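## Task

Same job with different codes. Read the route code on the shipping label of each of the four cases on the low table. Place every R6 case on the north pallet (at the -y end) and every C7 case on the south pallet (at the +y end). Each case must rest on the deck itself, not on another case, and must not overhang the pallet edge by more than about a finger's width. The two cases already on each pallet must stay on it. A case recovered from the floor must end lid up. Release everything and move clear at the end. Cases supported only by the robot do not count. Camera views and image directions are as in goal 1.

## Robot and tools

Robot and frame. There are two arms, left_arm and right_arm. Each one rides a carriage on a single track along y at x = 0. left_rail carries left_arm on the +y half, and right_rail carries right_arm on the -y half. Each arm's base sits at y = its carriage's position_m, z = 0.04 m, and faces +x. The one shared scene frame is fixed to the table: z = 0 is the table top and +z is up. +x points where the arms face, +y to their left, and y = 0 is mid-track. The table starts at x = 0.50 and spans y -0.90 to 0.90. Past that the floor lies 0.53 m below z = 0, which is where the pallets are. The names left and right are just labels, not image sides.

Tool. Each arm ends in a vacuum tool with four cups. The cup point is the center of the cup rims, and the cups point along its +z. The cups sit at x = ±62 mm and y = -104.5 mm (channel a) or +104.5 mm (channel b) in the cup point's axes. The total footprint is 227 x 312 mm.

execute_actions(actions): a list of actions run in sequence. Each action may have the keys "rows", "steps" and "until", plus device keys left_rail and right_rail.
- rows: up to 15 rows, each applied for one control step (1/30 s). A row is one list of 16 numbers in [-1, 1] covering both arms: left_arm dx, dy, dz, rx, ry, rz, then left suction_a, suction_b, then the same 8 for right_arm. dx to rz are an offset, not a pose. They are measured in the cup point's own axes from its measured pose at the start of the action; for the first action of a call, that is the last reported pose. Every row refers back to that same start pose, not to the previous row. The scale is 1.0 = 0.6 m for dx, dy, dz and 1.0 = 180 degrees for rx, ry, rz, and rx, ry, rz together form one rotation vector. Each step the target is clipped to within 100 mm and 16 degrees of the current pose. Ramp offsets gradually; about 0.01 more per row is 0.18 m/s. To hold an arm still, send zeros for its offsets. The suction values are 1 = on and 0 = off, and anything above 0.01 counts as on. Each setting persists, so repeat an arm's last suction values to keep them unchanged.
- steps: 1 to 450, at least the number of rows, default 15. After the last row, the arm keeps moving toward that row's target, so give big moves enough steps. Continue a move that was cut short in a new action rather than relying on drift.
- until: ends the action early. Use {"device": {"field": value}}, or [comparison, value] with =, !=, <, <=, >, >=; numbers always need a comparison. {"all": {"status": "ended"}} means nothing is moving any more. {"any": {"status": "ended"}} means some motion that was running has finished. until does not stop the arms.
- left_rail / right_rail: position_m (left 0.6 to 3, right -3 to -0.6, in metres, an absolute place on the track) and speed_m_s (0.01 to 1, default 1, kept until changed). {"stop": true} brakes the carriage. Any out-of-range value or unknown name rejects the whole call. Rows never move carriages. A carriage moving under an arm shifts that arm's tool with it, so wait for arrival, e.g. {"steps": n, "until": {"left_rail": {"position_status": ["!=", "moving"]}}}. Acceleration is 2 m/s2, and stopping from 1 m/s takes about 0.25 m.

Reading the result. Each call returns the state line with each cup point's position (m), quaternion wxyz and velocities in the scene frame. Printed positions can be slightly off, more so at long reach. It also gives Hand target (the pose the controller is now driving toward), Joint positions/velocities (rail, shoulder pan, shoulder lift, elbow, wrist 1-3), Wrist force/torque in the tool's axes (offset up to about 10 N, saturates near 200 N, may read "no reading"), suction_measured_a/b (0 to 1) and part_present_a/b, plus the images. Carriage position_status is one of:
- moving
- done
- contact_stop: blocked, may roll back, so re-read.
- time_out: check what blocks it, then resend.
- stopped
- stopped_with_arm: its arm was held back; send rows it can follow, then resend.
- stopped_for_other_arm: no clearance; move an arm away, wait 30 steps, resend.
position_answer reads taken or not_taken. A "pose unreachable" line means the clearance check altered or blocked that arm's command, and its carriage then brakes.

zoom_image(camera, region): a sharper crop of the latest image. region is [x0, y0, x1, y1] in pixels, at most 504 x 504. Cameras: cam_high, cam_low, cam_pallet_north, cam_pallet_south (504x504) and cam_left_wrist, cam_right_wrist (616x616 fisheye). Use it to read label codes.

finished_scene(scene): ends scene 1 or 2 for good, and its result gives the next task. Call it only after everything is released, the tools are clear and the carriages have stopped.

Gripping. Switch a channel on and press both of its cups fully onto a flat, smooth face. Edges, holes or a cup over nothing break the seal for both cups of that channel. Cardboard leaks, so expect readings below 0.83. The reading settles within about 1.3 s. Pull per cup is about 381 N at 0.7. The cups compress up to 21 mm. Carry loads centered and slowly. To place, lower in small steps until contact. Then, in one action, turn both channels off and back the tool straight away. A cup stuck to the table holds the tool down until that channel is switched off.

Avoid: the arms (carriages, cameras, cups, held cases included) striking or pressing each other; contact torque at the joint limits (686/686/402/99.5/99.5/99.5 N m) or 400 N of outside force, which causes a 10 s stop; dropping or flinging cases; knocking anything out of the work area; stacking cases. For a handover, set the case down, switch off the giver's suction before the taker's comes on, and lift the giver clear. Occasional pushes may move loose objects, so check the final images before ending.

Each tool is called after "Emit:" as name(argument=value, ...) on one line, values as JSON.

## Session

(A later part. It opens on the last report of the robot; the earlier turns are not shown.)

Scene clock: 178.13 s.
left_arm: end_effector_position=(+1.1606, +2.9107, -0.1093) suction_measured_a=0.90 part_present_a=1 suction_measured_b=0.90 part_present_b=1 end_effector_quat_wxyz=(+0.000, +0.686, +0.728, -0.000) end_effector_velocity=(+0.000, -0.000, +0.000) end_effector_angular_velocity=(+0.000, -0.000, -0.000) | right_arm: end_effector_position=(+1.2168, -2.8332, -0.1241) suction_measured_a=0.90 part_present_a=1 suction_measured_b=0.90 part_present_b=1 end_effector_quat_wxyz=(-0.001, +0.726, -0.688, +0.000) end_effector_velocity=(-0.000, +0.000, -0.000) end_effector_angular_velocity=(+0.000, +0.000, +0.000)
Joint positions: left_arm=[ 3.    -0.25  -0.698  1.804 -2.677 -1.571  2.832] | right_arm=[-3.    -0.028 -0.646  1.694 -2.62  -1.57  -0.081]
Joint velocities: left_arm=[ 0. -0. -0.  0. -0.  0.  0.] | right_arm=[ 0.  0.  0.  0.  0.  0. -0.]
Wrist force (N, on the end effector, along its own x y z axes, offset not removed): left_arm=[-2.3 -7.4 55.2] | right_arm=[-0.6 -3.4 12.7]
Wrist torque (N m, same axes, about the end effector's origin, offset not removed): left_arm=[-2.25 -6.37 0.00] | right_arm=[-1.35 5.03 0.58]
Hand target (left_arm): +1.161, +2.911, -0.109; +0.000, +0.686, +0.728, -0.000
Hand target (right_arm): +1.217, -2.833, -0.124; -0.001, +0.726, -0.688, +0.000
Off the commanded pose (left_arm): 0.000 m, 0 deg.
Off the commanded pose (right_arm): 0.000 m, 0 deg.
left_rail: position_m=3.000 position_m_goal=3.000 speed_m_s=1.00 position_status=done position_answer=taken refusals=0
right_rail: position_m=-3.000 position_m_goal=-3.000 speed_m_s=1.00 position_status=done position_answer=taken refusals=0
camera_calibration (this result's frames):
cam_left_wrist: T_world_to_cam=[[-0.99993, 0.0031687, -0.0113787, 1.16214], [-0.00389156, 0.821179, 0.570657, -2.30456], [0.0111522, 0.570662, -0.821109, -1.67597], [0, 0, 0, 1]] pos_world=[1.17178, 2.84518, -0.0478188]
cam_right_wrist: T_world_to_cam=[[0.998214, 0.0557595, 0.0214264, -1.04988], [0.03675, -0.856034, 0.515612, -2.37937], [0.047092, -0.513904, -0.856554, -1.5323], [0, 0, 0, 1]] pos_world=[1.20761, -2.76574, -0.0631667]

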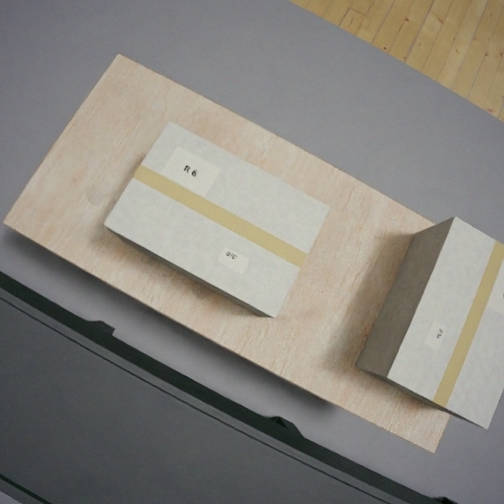

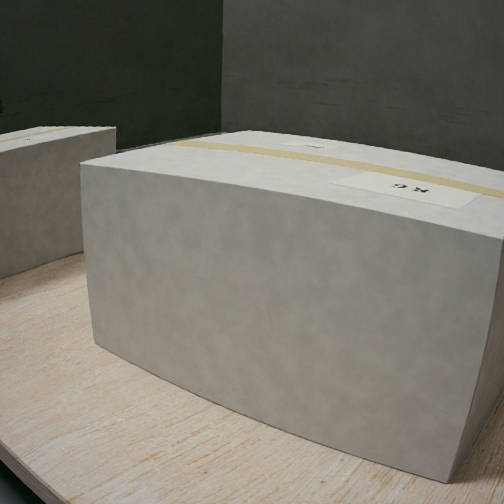

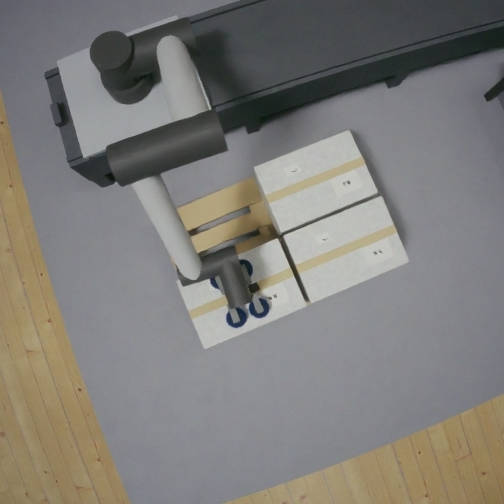

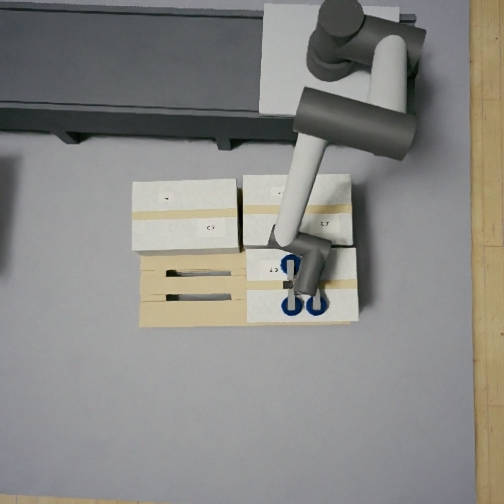

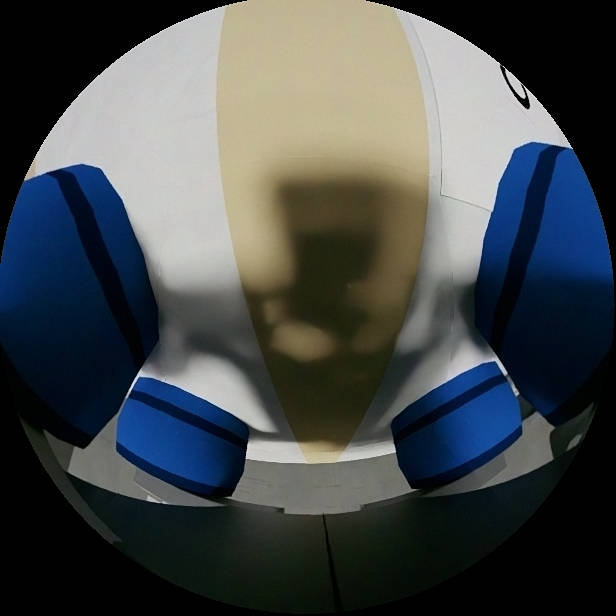

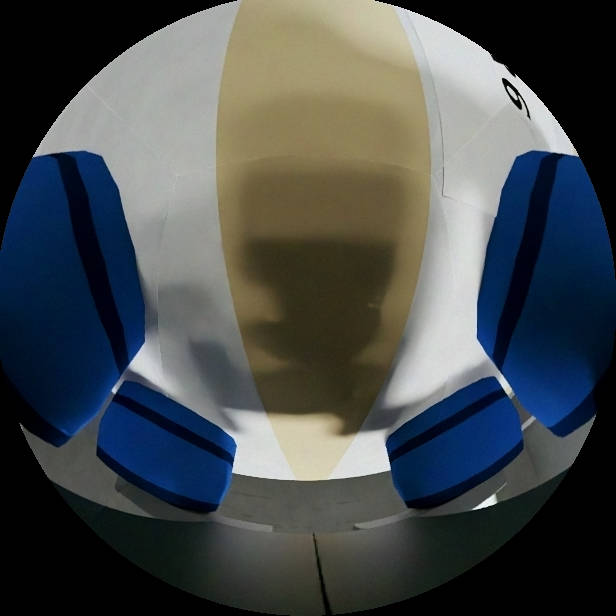

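Emit:
zoom_image(camera="cam_high", region=[140, 130, 280, 290])

Emit:
execute_actions(actions=[{"rows":[[0,0,0.0033,0,0,0,1,1,0,0,0.0033,0,0,0,1,1]],"steps":5}])

Region (140, 130, 280, 290) of cam_high's 504x504 image, scaled by 3.150, with more detail than that image has; it fills the left 441 columns of this view, and the rest is white.

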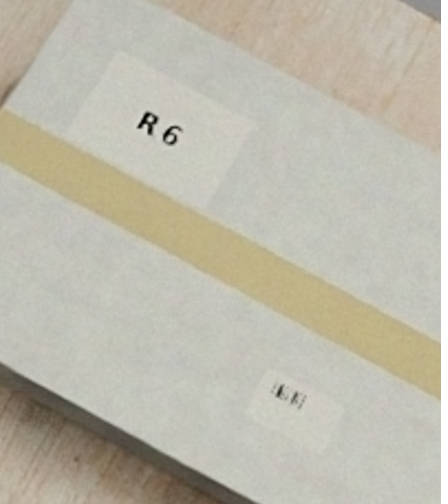

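Scene clock: 183.37 s.
left_arm: end_effector_position=(+1.1604, +2.9108, -0.1109) suction_measured_a=0.90 part_present_a=1 suction_measured_b=0.90 part_present_b=1 end_effector_quat_wxyz=(+0.000, +0.686, +0.728, -0.000) end_effector_velocity=(-0.000, +0.000, -0.006) end_effector_angular_velocity=(-0.000, -0.000, -0.000) | right_arm: end_effector_position=(+1.2168, -2.8332, -0.1255) suction_measured_a=0.90 part_present_a=1 suction_measured_b=0.90 part_present_b=1 end_effector_quat_wxyz=(-0.001, +0.726, -0.688, +0.000) end_effector_velocity=(-0.000, +0.000, -0.006) end_effector_angular_velocity=(-0.000, -0.000, -0.000)
Joint positions: left_arm=[ 3.    -0.25  -0.696  1.804 -2.678 -1.571  2.832] | right_arm=[-3.    -0.028 -0.645  1.694 -2.621 -1.57  -0.081]
Joint velocities: left_arm=[ 0.    -0.     0.007 -0.001 -0.006  0.     0.   ] | right_arm=[ 0.    -0.     0.006 -0.001 -0.005 -0.     0.   ]
Wrist force (N, on the end effector, along its own x y z axes, offset not removed): left_arm=[1.2 -6.4 57.6] | right_arm=[-3.0 -3.3 12.1]
Wrist torque (N m, same axes, about the end effector's origin, offset not removed): left_arm=[-1.52 -6.67 -0.11] | right_arm=[-1.62 5.19 0.44]
Hand target (left_arm): +1.161, +2.911, -0.111; +0.000, +0.686, +0.728, -0.000
Hand target (right_arm): +1.217, -2.833, -0.126; -0.001, +0.726, -0.688, +0.000
Off the commanded pose (left_arm): 0.000 m, 0 deg.
Off the commanded pose (right_arm): 0.001 m, 0 deg.
left_rail: position_m=3.000 position_m_goal=3.000 speed_m_s=1.00 position_status=done position_answer=taken refusals=0
right_rail: position_m=-3.000 position_m_goal=-3.000 speed_m_s=1.00 position_status=done position_answer=taken refusals=0
camera_calibration (this result's frames):
cam_left_wrist: T_world_to_cam=[[-0.999933, 0.0031695, -0.0111237, 1.16196], [-0.00374622, 0.821133, 0.570725, -2.30374], [0.0109429, 0.570729, -0.821066, -1.67722], [0, 0, 0, 1]] pos_world=[1.1716, 2.84523, -0.0493787]
cam_right_wrist: T_world_to_cam=[[0.998216, 0.0557599, 0.0213371, -1.04982], [0.0367965, -0.856035, 0.515607, -2.37867], [0.0470155, -0.513902, -0.85656, -1.53345], [0, 0, 0, 1]] pos_world=[1.20757, -2.76573, -0.0646341]

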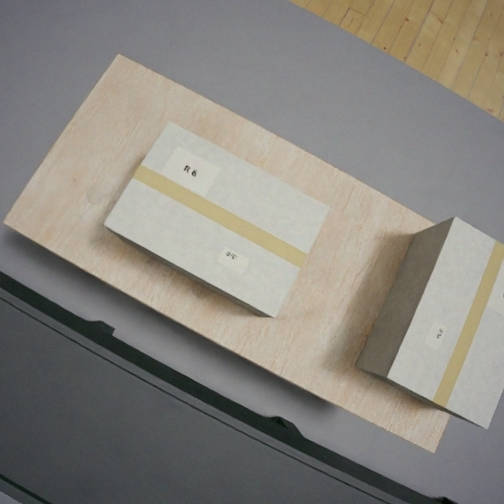

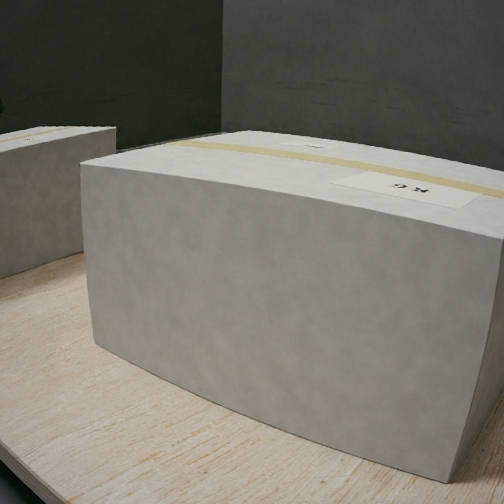

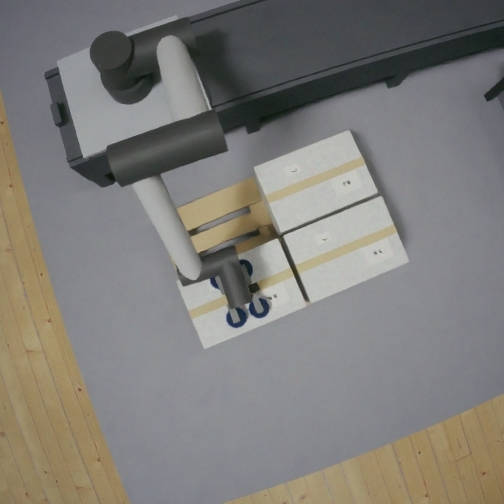

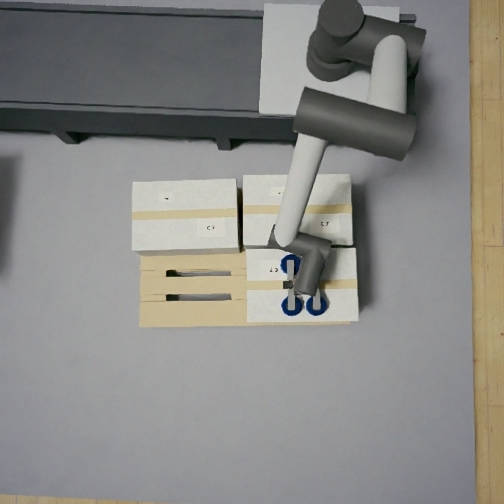

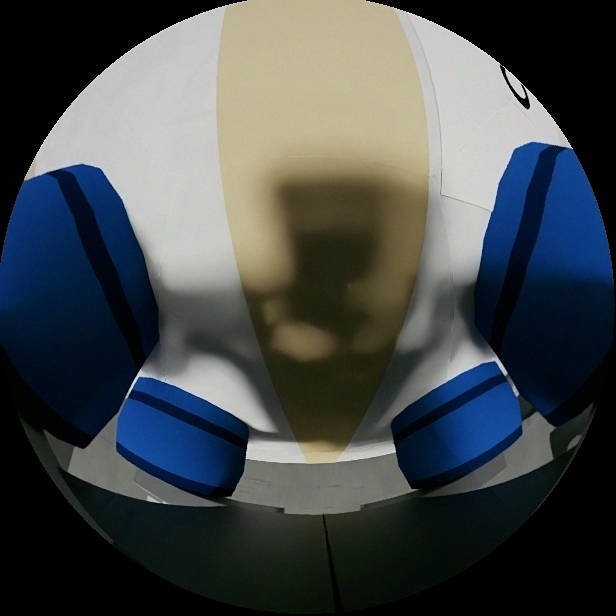

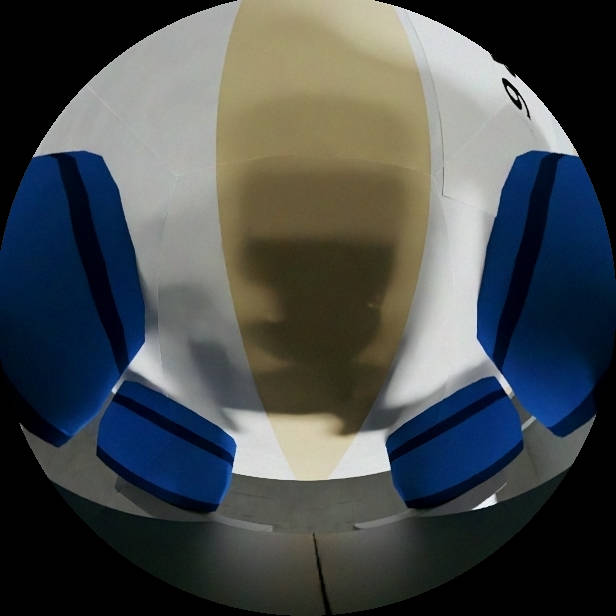

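Emit:
execute_actions(actions=[{"rows":[[0,0,0.004,0,0,0,1,1,0,0,0.004,0,0,0,1,1]],"steps":4}])

Scene clock: 186.10 s.
left_arm: end_effector_position=(+1.1607, +2.9107, -0.1121) suction_measured_a=0.90 part_present_a=1 suction_measured_b=0.90 part_present_b=1 end_effector_quat_wxyz=(+0.000, +0.686, +0.728, +0.000) end_effector_velocity=(+0.002, -0.000, -0.004) end_effector_angular_velocity=(-0.001, -0.005, +0.000) | right_arm: end_effector_position=(+1.2168, -2.8332, -0.1272) suction_measured_a=0.90 part_present_a=1 suction_measured_b=0.90 part_present_b=1 end_effector_quat_wxyz=(-0.001, +0.726, -0.688, +0.000) end_effector_velocity=(-0.002, +0.000, -0.010) end_effector_angular_velocity=(+0.000, +0.003, +0.000)
Joint positions: left_arm=[ 3.    -0.25  -0.695  1.803 -2.68  -1.571  2.832] | right_arm=[-3.    -0.028 -0.643  1.694 -2.623 -1.57  -0.081]
Joint velocities: left_arm=[ 0.     0.     0.006 -0.002 -0.009  0.    -0.   ] | right_arm=[ 0.    -0.     0.009 -0.001 -0.005  0.    -0.   ]
Wrist force (N, on the end effector, along its own x y z axes, offset not removed): left_arm=[3.0 -34.8 -56.4] | right_arm=[-2.7 -1.3 14.8]
Wrist torque (N m, same axes, about the end effector's origin, offset not removed): left_arm=[-11.69 -2.52 -0.85] | right_arm=[-1.54 5.61 0.49]
Hand target (left_arm): +1.160, +2.911, -0.113; +0.000, +0.686, +0.728, -0.000
Hand target (right_arm): +1.217, -2.833, -0.128; -0.001, +0.726, -0.688, +0.000
Off the commanded pose (left_arm): 0.001 m, 0 deg.
Off the commanded pose (right_arm): 0.001 m, 0 deg.
left_rail: position_m=3.000 position_m_goal=3.000 speed_m_s=1.00 position_status=done position_answer=taken refusals=0
right_rail: position_m=-3.000 position_m_goal=-3.000 speed_m_s=1.00 position_status=done position_answer=taken refusals=0
camera_calibration (this result's frames):
cam_left_wrist: T_world_to_cam=[[-0.999926, 0.00316751, -0.0117881, 1.1622], [-0.00412493, 0.82124, 0.570569, -2.30285], [0.0114881, 0.570575, -0.821165, -1.67839], [0, 0, 0, 1]] pos_world=[1.1719, 2.84515, -0.0506028]
cam_right_wrist: T_world_to_cam=[[0.998216, 0.0557595, 0.0213391, -1.04979], [0.0367952, -0.856035, 0.515607, -2.37782], [0.047017, -0.513902, -0.85656, -1.53487], [0, 0, 0, 1]] pos_world=[1.20757, -2.76574, -0.0662878]

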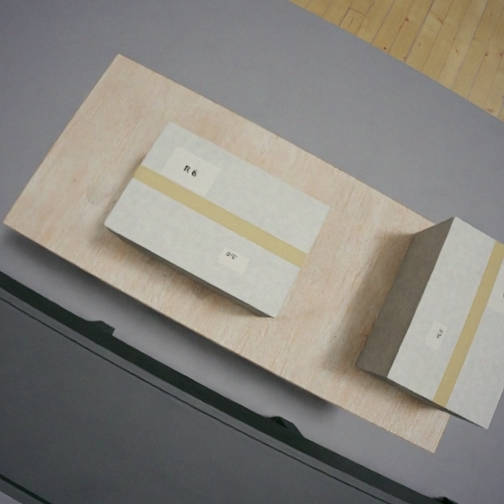

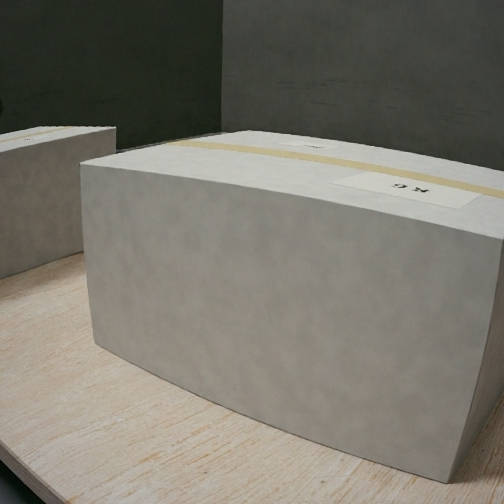

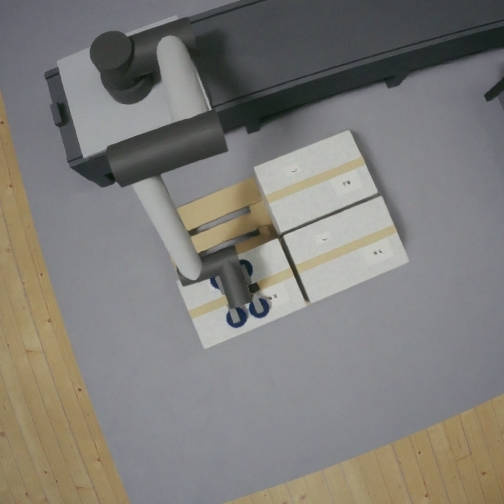

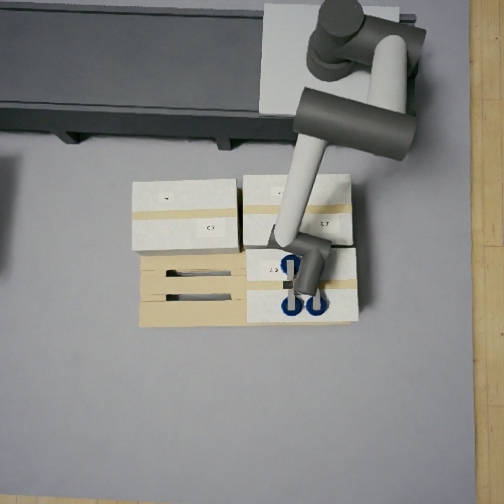

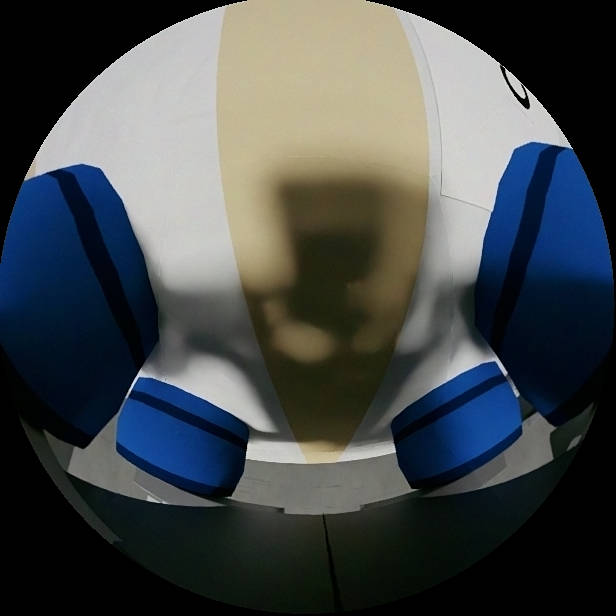

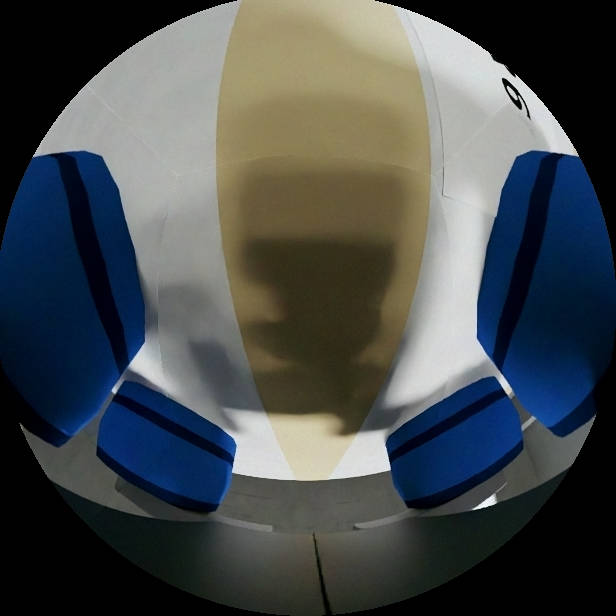

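The left case is down, so I'm releasing it while the right arm lowers one more step.

Emit:
execute_actions(actions=[{"rows":[[0,0,-0.006,0,0,0,0,0,0,0,0.0035,0,0,0,1,1],[0,0,-0.012,0,0,0,0,0,0,0,0.0035,0,0,0,1,1],[0,0,-0.018,0,0,0,0,0,0,0,0.0035,0,0,0,1,1],[0,0,-0.024,0,0,0,0,0,0,0,0.0035,0,0,0,1,1],[0,0,-0.03,0,0,0,0,0,0,0,0.0035,0,0,0,1,1],[0,0,-0.036,0,0,0,0,0,0,0,0.0035,0,0,0,1,1],[0,0,-0.043,0,0,0,0,0,0,0,0.0035,0,0,0,1,1],[0,0,-0.05,0,0,0,0,0,0,0,0.0035,0,0,0,1,1],[0,0,-0.06,0,0,0,0,0,0,0,0.0035,0,0,0,1,1]],"steps":9}])

Scene clock: 190.13 s.
left_arm: end_effector_position=(+1.1600, +2.9110, -0.0930) suction_measured_a=0.01 part_present_a=0 suction_measured_b=0.01 part_present_b=0 end_effector_quat_wxyz=(-0.000, +0.686, +0.728, -0.000) end_effector_velocity=(-0.008, +0.002, +0.106) end_effector_angular_velocity=(+0.003, +0.013, +0.000) | right_arm: end_effector_position=(+1.2170, -2.8332, -0.1289) suction_measured_a=0.90 part_present_a=1 suction_measured_b=0.90 part_present_b=1 end_effector_quat_wxyz=(-0.001, +0.726, -0.688, +0.000) end_effector_velocity=(+0.000, -0.000, -0.001) end_effector_angular_velocity=(+0.000, +0.000, +0.000)
Joint positions: left_arm=[ 3.    -0.25  -0.716  1.807 -2.661 -1.571  2.832] | right_arm=[-3.    -0.028 -0.641  1.693 -2.625 -1.57  -0.081]
Joint velocities: left_arm=[ 0.     0.    -0.116  0.021  0.109 -0.    -0.   ] | right_arm=[ 0.     0.     0.001 -0.    -0.     0.    -0.   ]
Wrist force (N, on the end effector, along its own x y z axes, offset not removed): left_arm=[19.0 -3.6 -36.0] | right_arm=[0.0 10.2 -33.0]
Wrist torque (N m, same axes, about the end effector's origin, offset not removed): left_arm=[-1.72 -0.16 -0.11] | right_arm=[3.58 0.30 -0.22]
Hand target (left_arm): +1.161, +2.911, -0.076; +0.001, +0.686, +0.728, +0.000
Hand target (right_arm): +1.217, -2.833, -0.129; -0.001, +0.726, -0.688, +0.000
Off the commanded pose (left_arm): 0.017 m, 0 deg.
Off the commanded pose (right_arm): 0.000 m, 0 deg.
left_rail: position_m=3.000 position_m_goal=3.000 speed_m_s=1.00 position_status=done position_answer=taken refusals=0
right_rail: position_m=-3.000 position_m_goal=-3.000 speed_m_s=1.00 position_status=done position_answer=taken refusals=0
camera_calibration (this result's frames):
cam_left_wrist: T_world_to_cam=[[-0.999943, 0.00311636, -0.0102479, 1.16207], [-0.00329372, 0.820925, 0.571026, -2.31403], [0.0101923, 0.571027, -0.820868, -1.66262], [0, 0, 0, 1]] pos_world=[1.17133, 2.84542, -0.0315155]
cam_right_wrist: T_world_to_cam=[[0.998206, 0.0557617, 0.0218098, -1.0499], [0.0365533, -0.856028, 0.515635, -2.37663], [0.0474225, -0.513913, -0.85653, -1.53688], [0, 0, 0, 1]] pos_world=[1.20777, -2.76574, -0.0680085]

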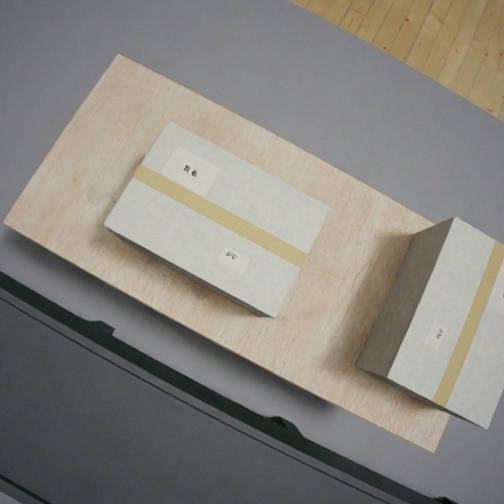

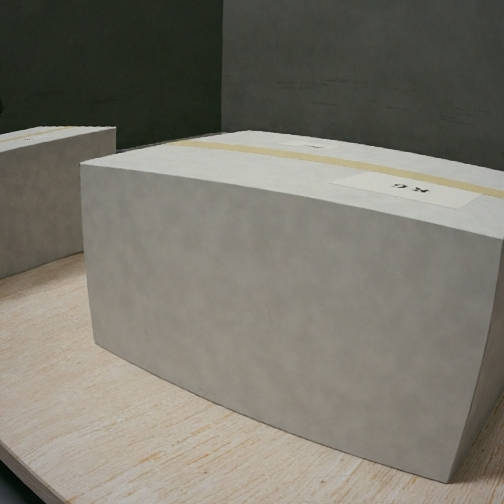

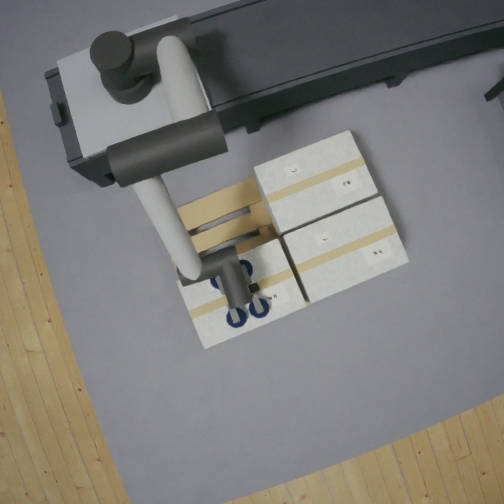

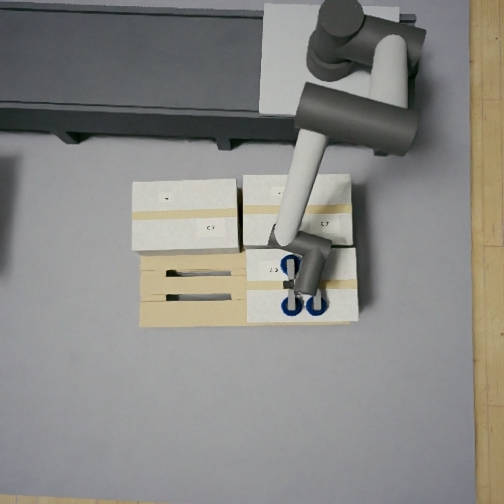

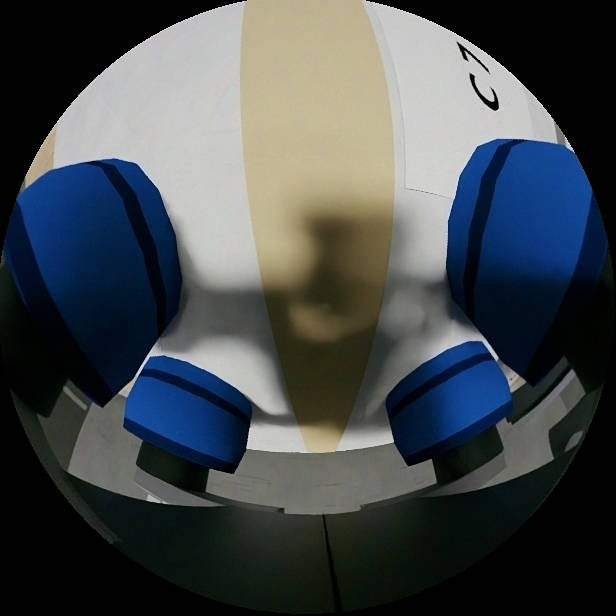

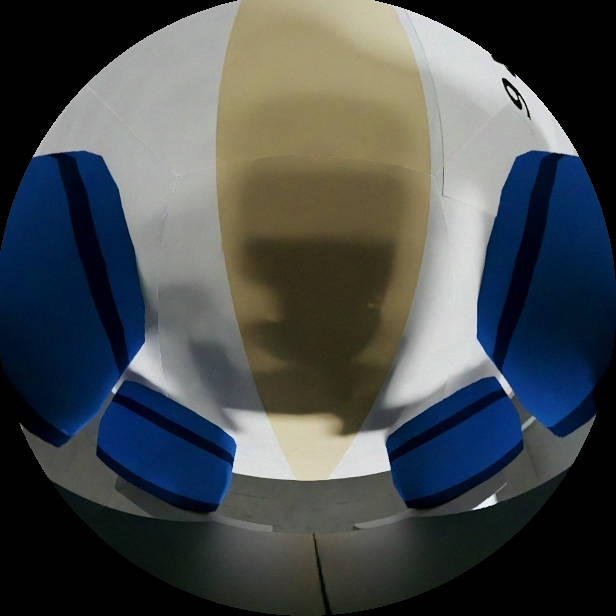

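Emit:
execute_actions(actions=[{"rows":[[0,0,-0.04,0,0,0,0,0,0,0,-0.006,0,0,0,0,0],[0,0,-0.06,0,0,0,0,0,0,0,-0.012,0,0,0,0,0],[-0.01,0,-0.09,0,0,0,0,0,0,0,-0.018,0,0,0,0,0],[-0.03,-0.01,-0.12,0,0,0,0,0,0,0,-0.024,0,0,0,0,0],[-0.06,-0.02,-0.15,0,0,0,0,0,0,0,-0.03,0,0,0,0,0],[-0.1,-0.03,-0.18,0,0,0,0,0,0,0,-0.036,0,0,0,0,0],[-0.15,-0.04,-0.21,0,0,0,0,0,0,0,-0.043,0,0,0,0,0],[-0.2,-0.055,-0.24,0,0,0,0,0,0,0,-0.05,0,0,0,0,0],[-0.9,-0.24,-0.5,0,0,0.01,0,0,0,0,-0.06,0,0,0,0,0],[-0.9,-0.24,-0.5,0,0,0.01,0,0,0,0,-0.08,0,0,0,0,0],[-0.9,-0.24,-0.5,0,0,0.01,0,0,0,0,-0.11,0,0,0,0,0],[-0.9,-0.24,-0.5,0,0,0.01,0,0,-0.01,0,-0.15,0,0,0,0,0],[-0.9,-0.24,-0.5,0,0,0.01,0,0,-0.03,0.015,-0.2,0,0,0,0,0],[-0.9,-0.24,-0.5,0,0,0.01,0,0,-0.06,0.03,-0.25,0,0,0,0,0],[-0.9,-0.24,-0.5,0,0,0.01,0,0,-0.9,0.48,-0.85,0,0,0.017,0,0]],"steps":30}])

Scene clock: 203.77 s.
left_arm: end_effector_position=(+1.0680, +2.4677, +0.1650) suction_measured_a=0.01 part_present_a=0 suction_measured_b=0.01 part_present_b=0 end_effector_quat_wxyz=(+0.002, +0.698, +0.716, -0.001) end_effector_velocity=(-0.119, -0.559, +0.237) end_effector_angular_velocity=(-0.004, -0.003, -0.003) | right_arm: end_effector_position=(+1.0843, -2.6089, +0.1240) suction_measured_a=0.00 part_present_a=0 suction_measured_b=0.00 part_present_b=0 end_effector_quat_wxyz=(-0.001, +0.708, -0.706, +0.000) end_effector_velocity=(-0.254, +0.420, +0.349) end_effector_angular_velocity=(+0.001, -0.009, -0.001)
Joint positions: left_arm=[ 3.    -0.631 -0.943  1.739 -2.371 -1.573  2.484] | right_arm=[-3.     0.171 -0.939  1.816 -2.45  -1.569  0.169]
Joint velocities: left_arm=[ 0.    -0.443 -0.081 -0.302  0.378 -0.    -0.441] | right_arm=[ 0.     0.403 -0.397  0.084  0.303 -0.001  0.404]
Wrist force (N, on the end effector, along its own x y z axes, offset not removed): left_arm=[-1.2 -5.9 1.3] | right_arm=[0.8 -7.5 -3.2]
Wrist torque (N m, same axes, about the end effector's origin, offset not removed): left_arm=[-1.00 0.74 0.04] | right_arm=[-0.78 -0.80 0.49]
Hand target (left_arm): +1.051, +2.399, +0.194; +0.002, +0.698, +0.716, -0.001
Hand target (right_arm): +1.052, -2.557, +0.167; -0.002, +0.708, -0.707, +0.000
Off the commanded pose (left_arm): 0.114 m, 0 deg; position clipped at the last step of the last action.
Off the commanded pose (right_arm): 0.435 m, 0 deg; position clipped at the last step of the last action.
left_rail: position_m=3.000 position_m_goal=3.000 speed_m_s=1.00 position_status=done position_answer=taken refusals=0
right_rail: position_m=-3.000 position_m_goal=-3.000 speed_m_s=1.00 position_status=done position_answer=taken refusals=0
camera_calibration (this result's frames):
cam_left_wrist: T_world_to_cam=[[-0.99924, 0.0368188, -0.0128232, 0.990537], [0.023014, 0.822507, 0.568289, -2.12934], [0.0314709, 0.567561, -0.822729, -1.21067], [0, 0, 0, 1]] pos_world=[1.07689, 2.40206, 0.226729]
cam_right_wrist: T_world_to_cam=[[0.999744, 0.00447141, 0.0221703, -1.07095], [-0.00757184, -0.857522, 0.514392, -2.26606], [0.0213116, -0.514429, -0.857268, -1.17166], [0, 0, 0, 1]] pos_world=[1.07849, -2.54114, 0.184965]

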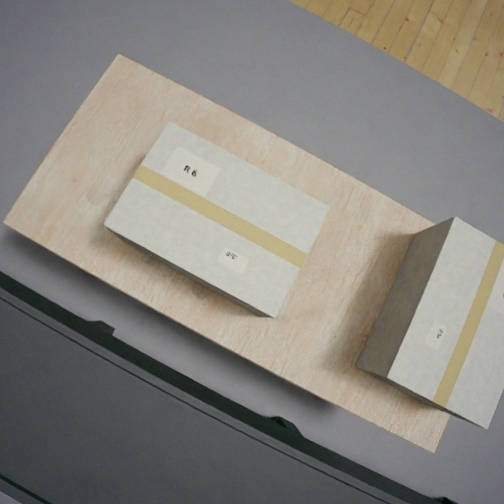

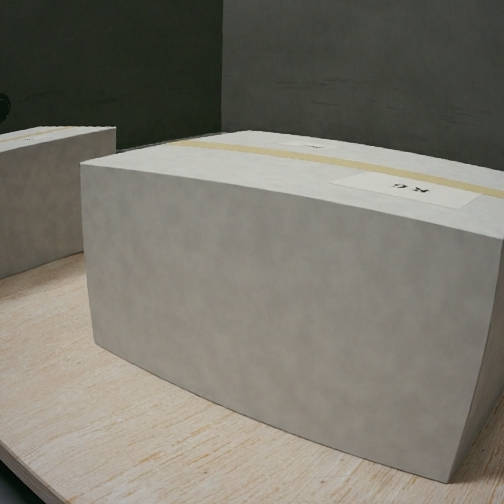

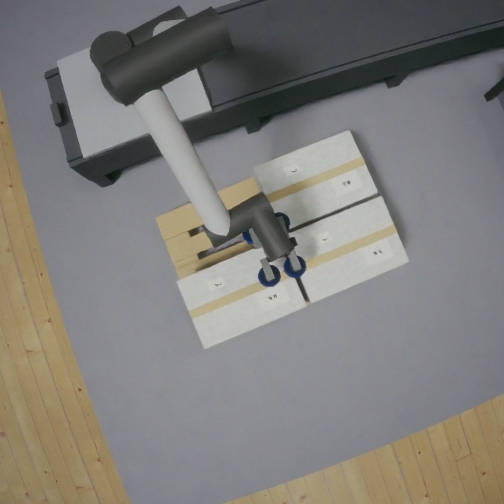

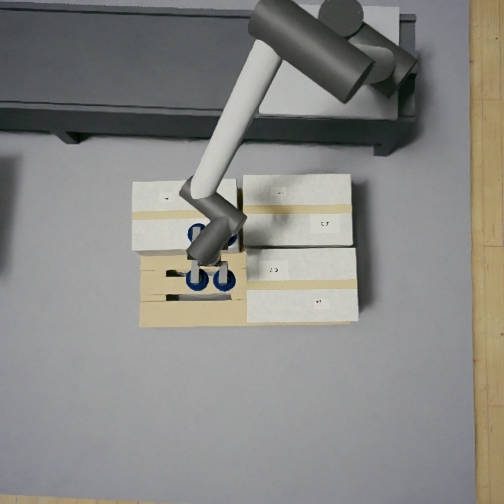

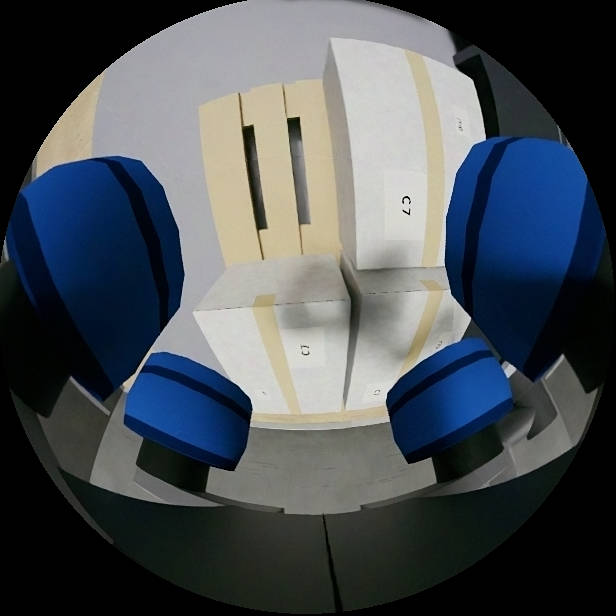

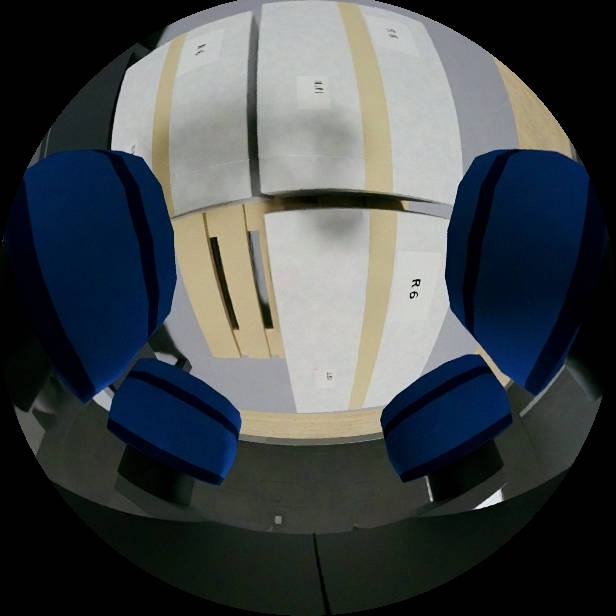

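Emit:
execute_actions(actions=[{"rows":[[-0.125,-0.035,-0.054,0,0,0.002,0,0,-0.095,0.058,-0.078,0,0,0,0,0],[-0.145,-0.04,-0.06,0,0,0.004,0,0,-0.11,0.067,-0.09,0,0,0,0,0],[-0.175,-0.045,-0.07,0,0,0.006,0,0,-0.13,0.08,-0.105,0,0,0,0,0],[-0.215,-0.055,-0.085,0,0,0.008,0,0,-0.16,0.098,-0.128,0,0,0,0,0],[-0.95,-0.21,-0.35,0,0,0.008,0,0,-0.665,0.407,-0.51,0,0,0,0,0]],"steps":25},{"right_rail":{"position_m":-1.9},"steps":1}])

Scene clock: 212.80 s.
left_arm: end_effector_position=(+0.9586, +1.9831, +0.3460) suction_measured_a=0.01 part_present_a=0 suction_measured_b=0.01 part_present_b=0 end_effector_quat_wxyz=(+0.004, +0.707, +0.707, -0.001) end_effector_velocity=(-0.092, -0.540, +0.183) end_effector_angular_velocity=(-0.005, -0.004, -0.001) | right_arm: end_effector_position=(+0.8533, -2.2382, +0.4118) suction_measured_a=0.00 part_present_a=0 suction_measured_b=0.00 part_present_b=0 end_effector_quat_wxyz=(-0.004, +0.709, -0.706, -0.000) end_effector_velocity=(-0.167, +0.300, +0.207) end_effector_angular_velocity=(-0.008, +0.014, -0.005)
Joint positions: left_arm=[ 3.    -0.959 -0.867  1.293 -2.005 -1.572  2.183] | right_arm=[-3.     0.552 -1.169  1.703 -2.113 -1.568  0.547]
Joint velocities: left_arm=[ 0.    -0.279  0.274 -0.778  0.498  0.002 -0.278] | right_arm=[ 0.013  0.295 -0.053 -0.253  0.321 -0.002  0.3  ]
Wrist force (N, on the end effector, along its own x y z axes, offset not removed): left_arm=[-1.5 -8.5 3.7] | right_arm=[-7.1 1.0 -4.6]
Wrist torque (N m, same axes, about the end effector's origin, offset not removed): left_arm=[-1.24 0.76 -0.04] | right_arm=[0.30 0.09 0.66]
Hand target (left_arm): +0.949, +1.915, +0.373; +0.007, +0.707, +0.707, -0.002
Hand target (right_arm): +0.838, -2.209, +0.430; -0.002, +0.708, -0.706, -0.000
Off the commanded pose (left_arm): 0.093 m, 0 deg; position clipped at the last step of the last action.
Off the commanded pose (right_arm): 0.036 m, 0 deg.
left_rail: position_m=3.000 position_m_goal=3.000 speed_m_s=1.00 position_status=done position_answer=taken refusals=0
right_rail: position_m=-3.000 position_m_goal=-1.900 speed_m_s=1.00 position_status=moving position_answer=taken refusals=0
camera_calibration (this result's frames):
cam_left_wrist: T_world_to_cam=[[-0.997854, 0.0636369, -0.0154393, 0.847826], [0.0437954, 0.82384, 0.565128, -1.8525], [0.0486825, 0.563239, -0.824859, -0.790415], [0, 0, 0, 1]] pos_world=[0.965617, 1.9174, 0.408006]
cam_right_wrist: T_world_to_cam=[[0.999653, 0.0067536, 0.0254486, -0.844232], [-0.00719655, -0.859654, 0.510826, -2.10158], [0.0253269, -0.510832, -0.859307, -0.723838], [0, 0, 0, 1]] pos_world=[0.847148, -2.17069, 0.473024]

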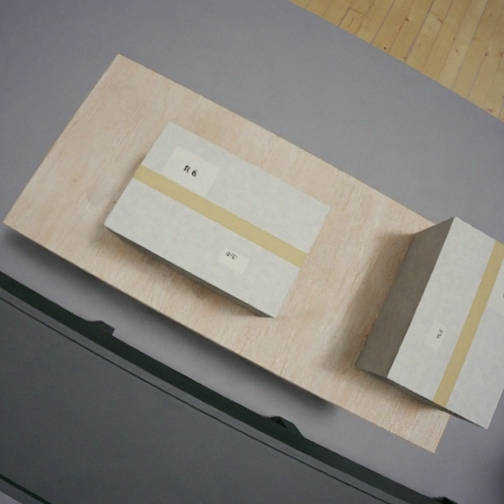

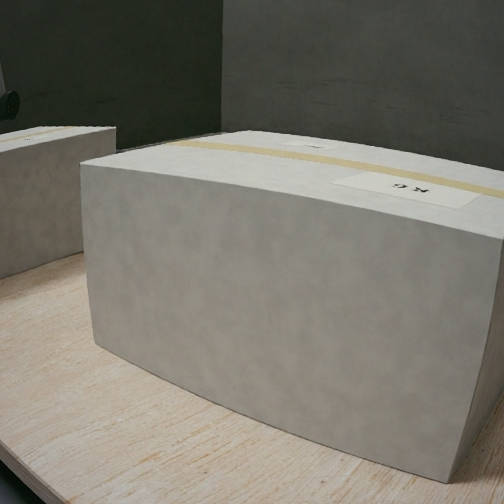

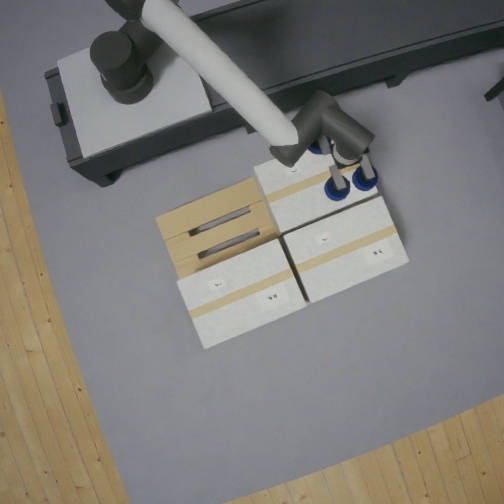

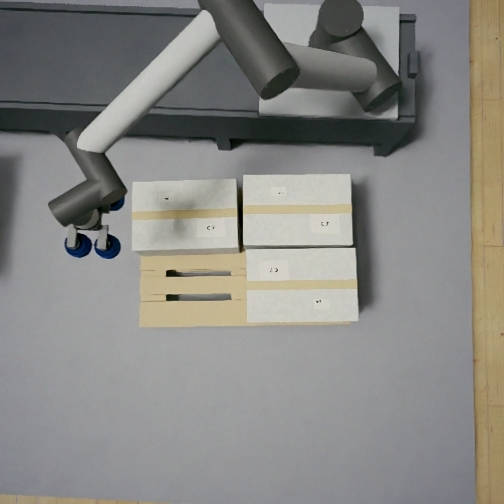

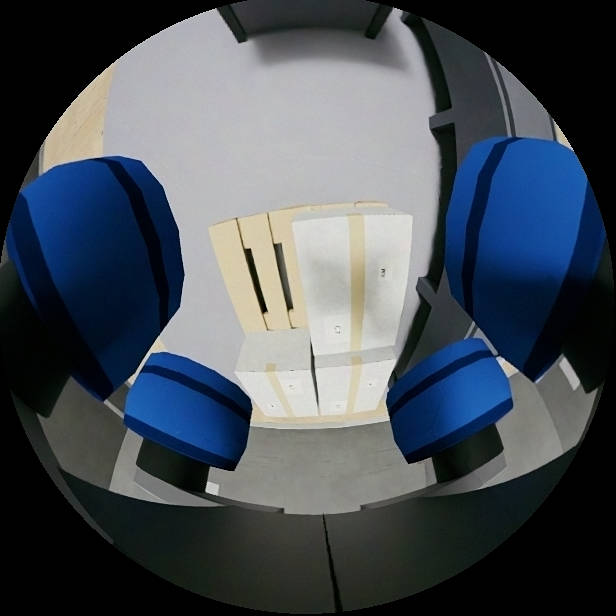

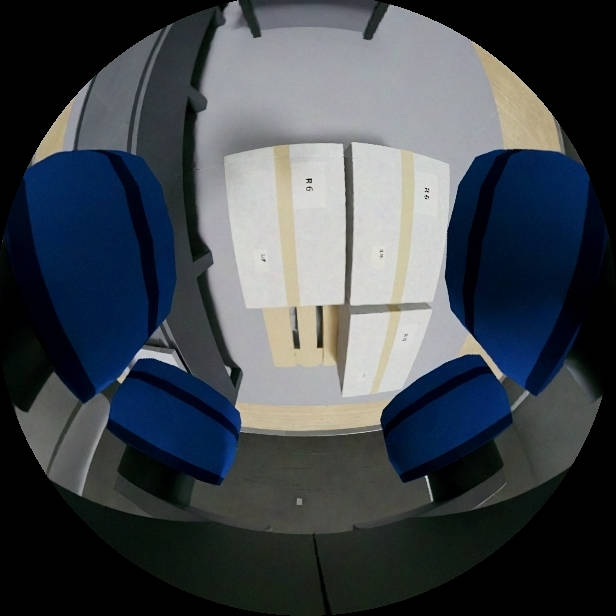

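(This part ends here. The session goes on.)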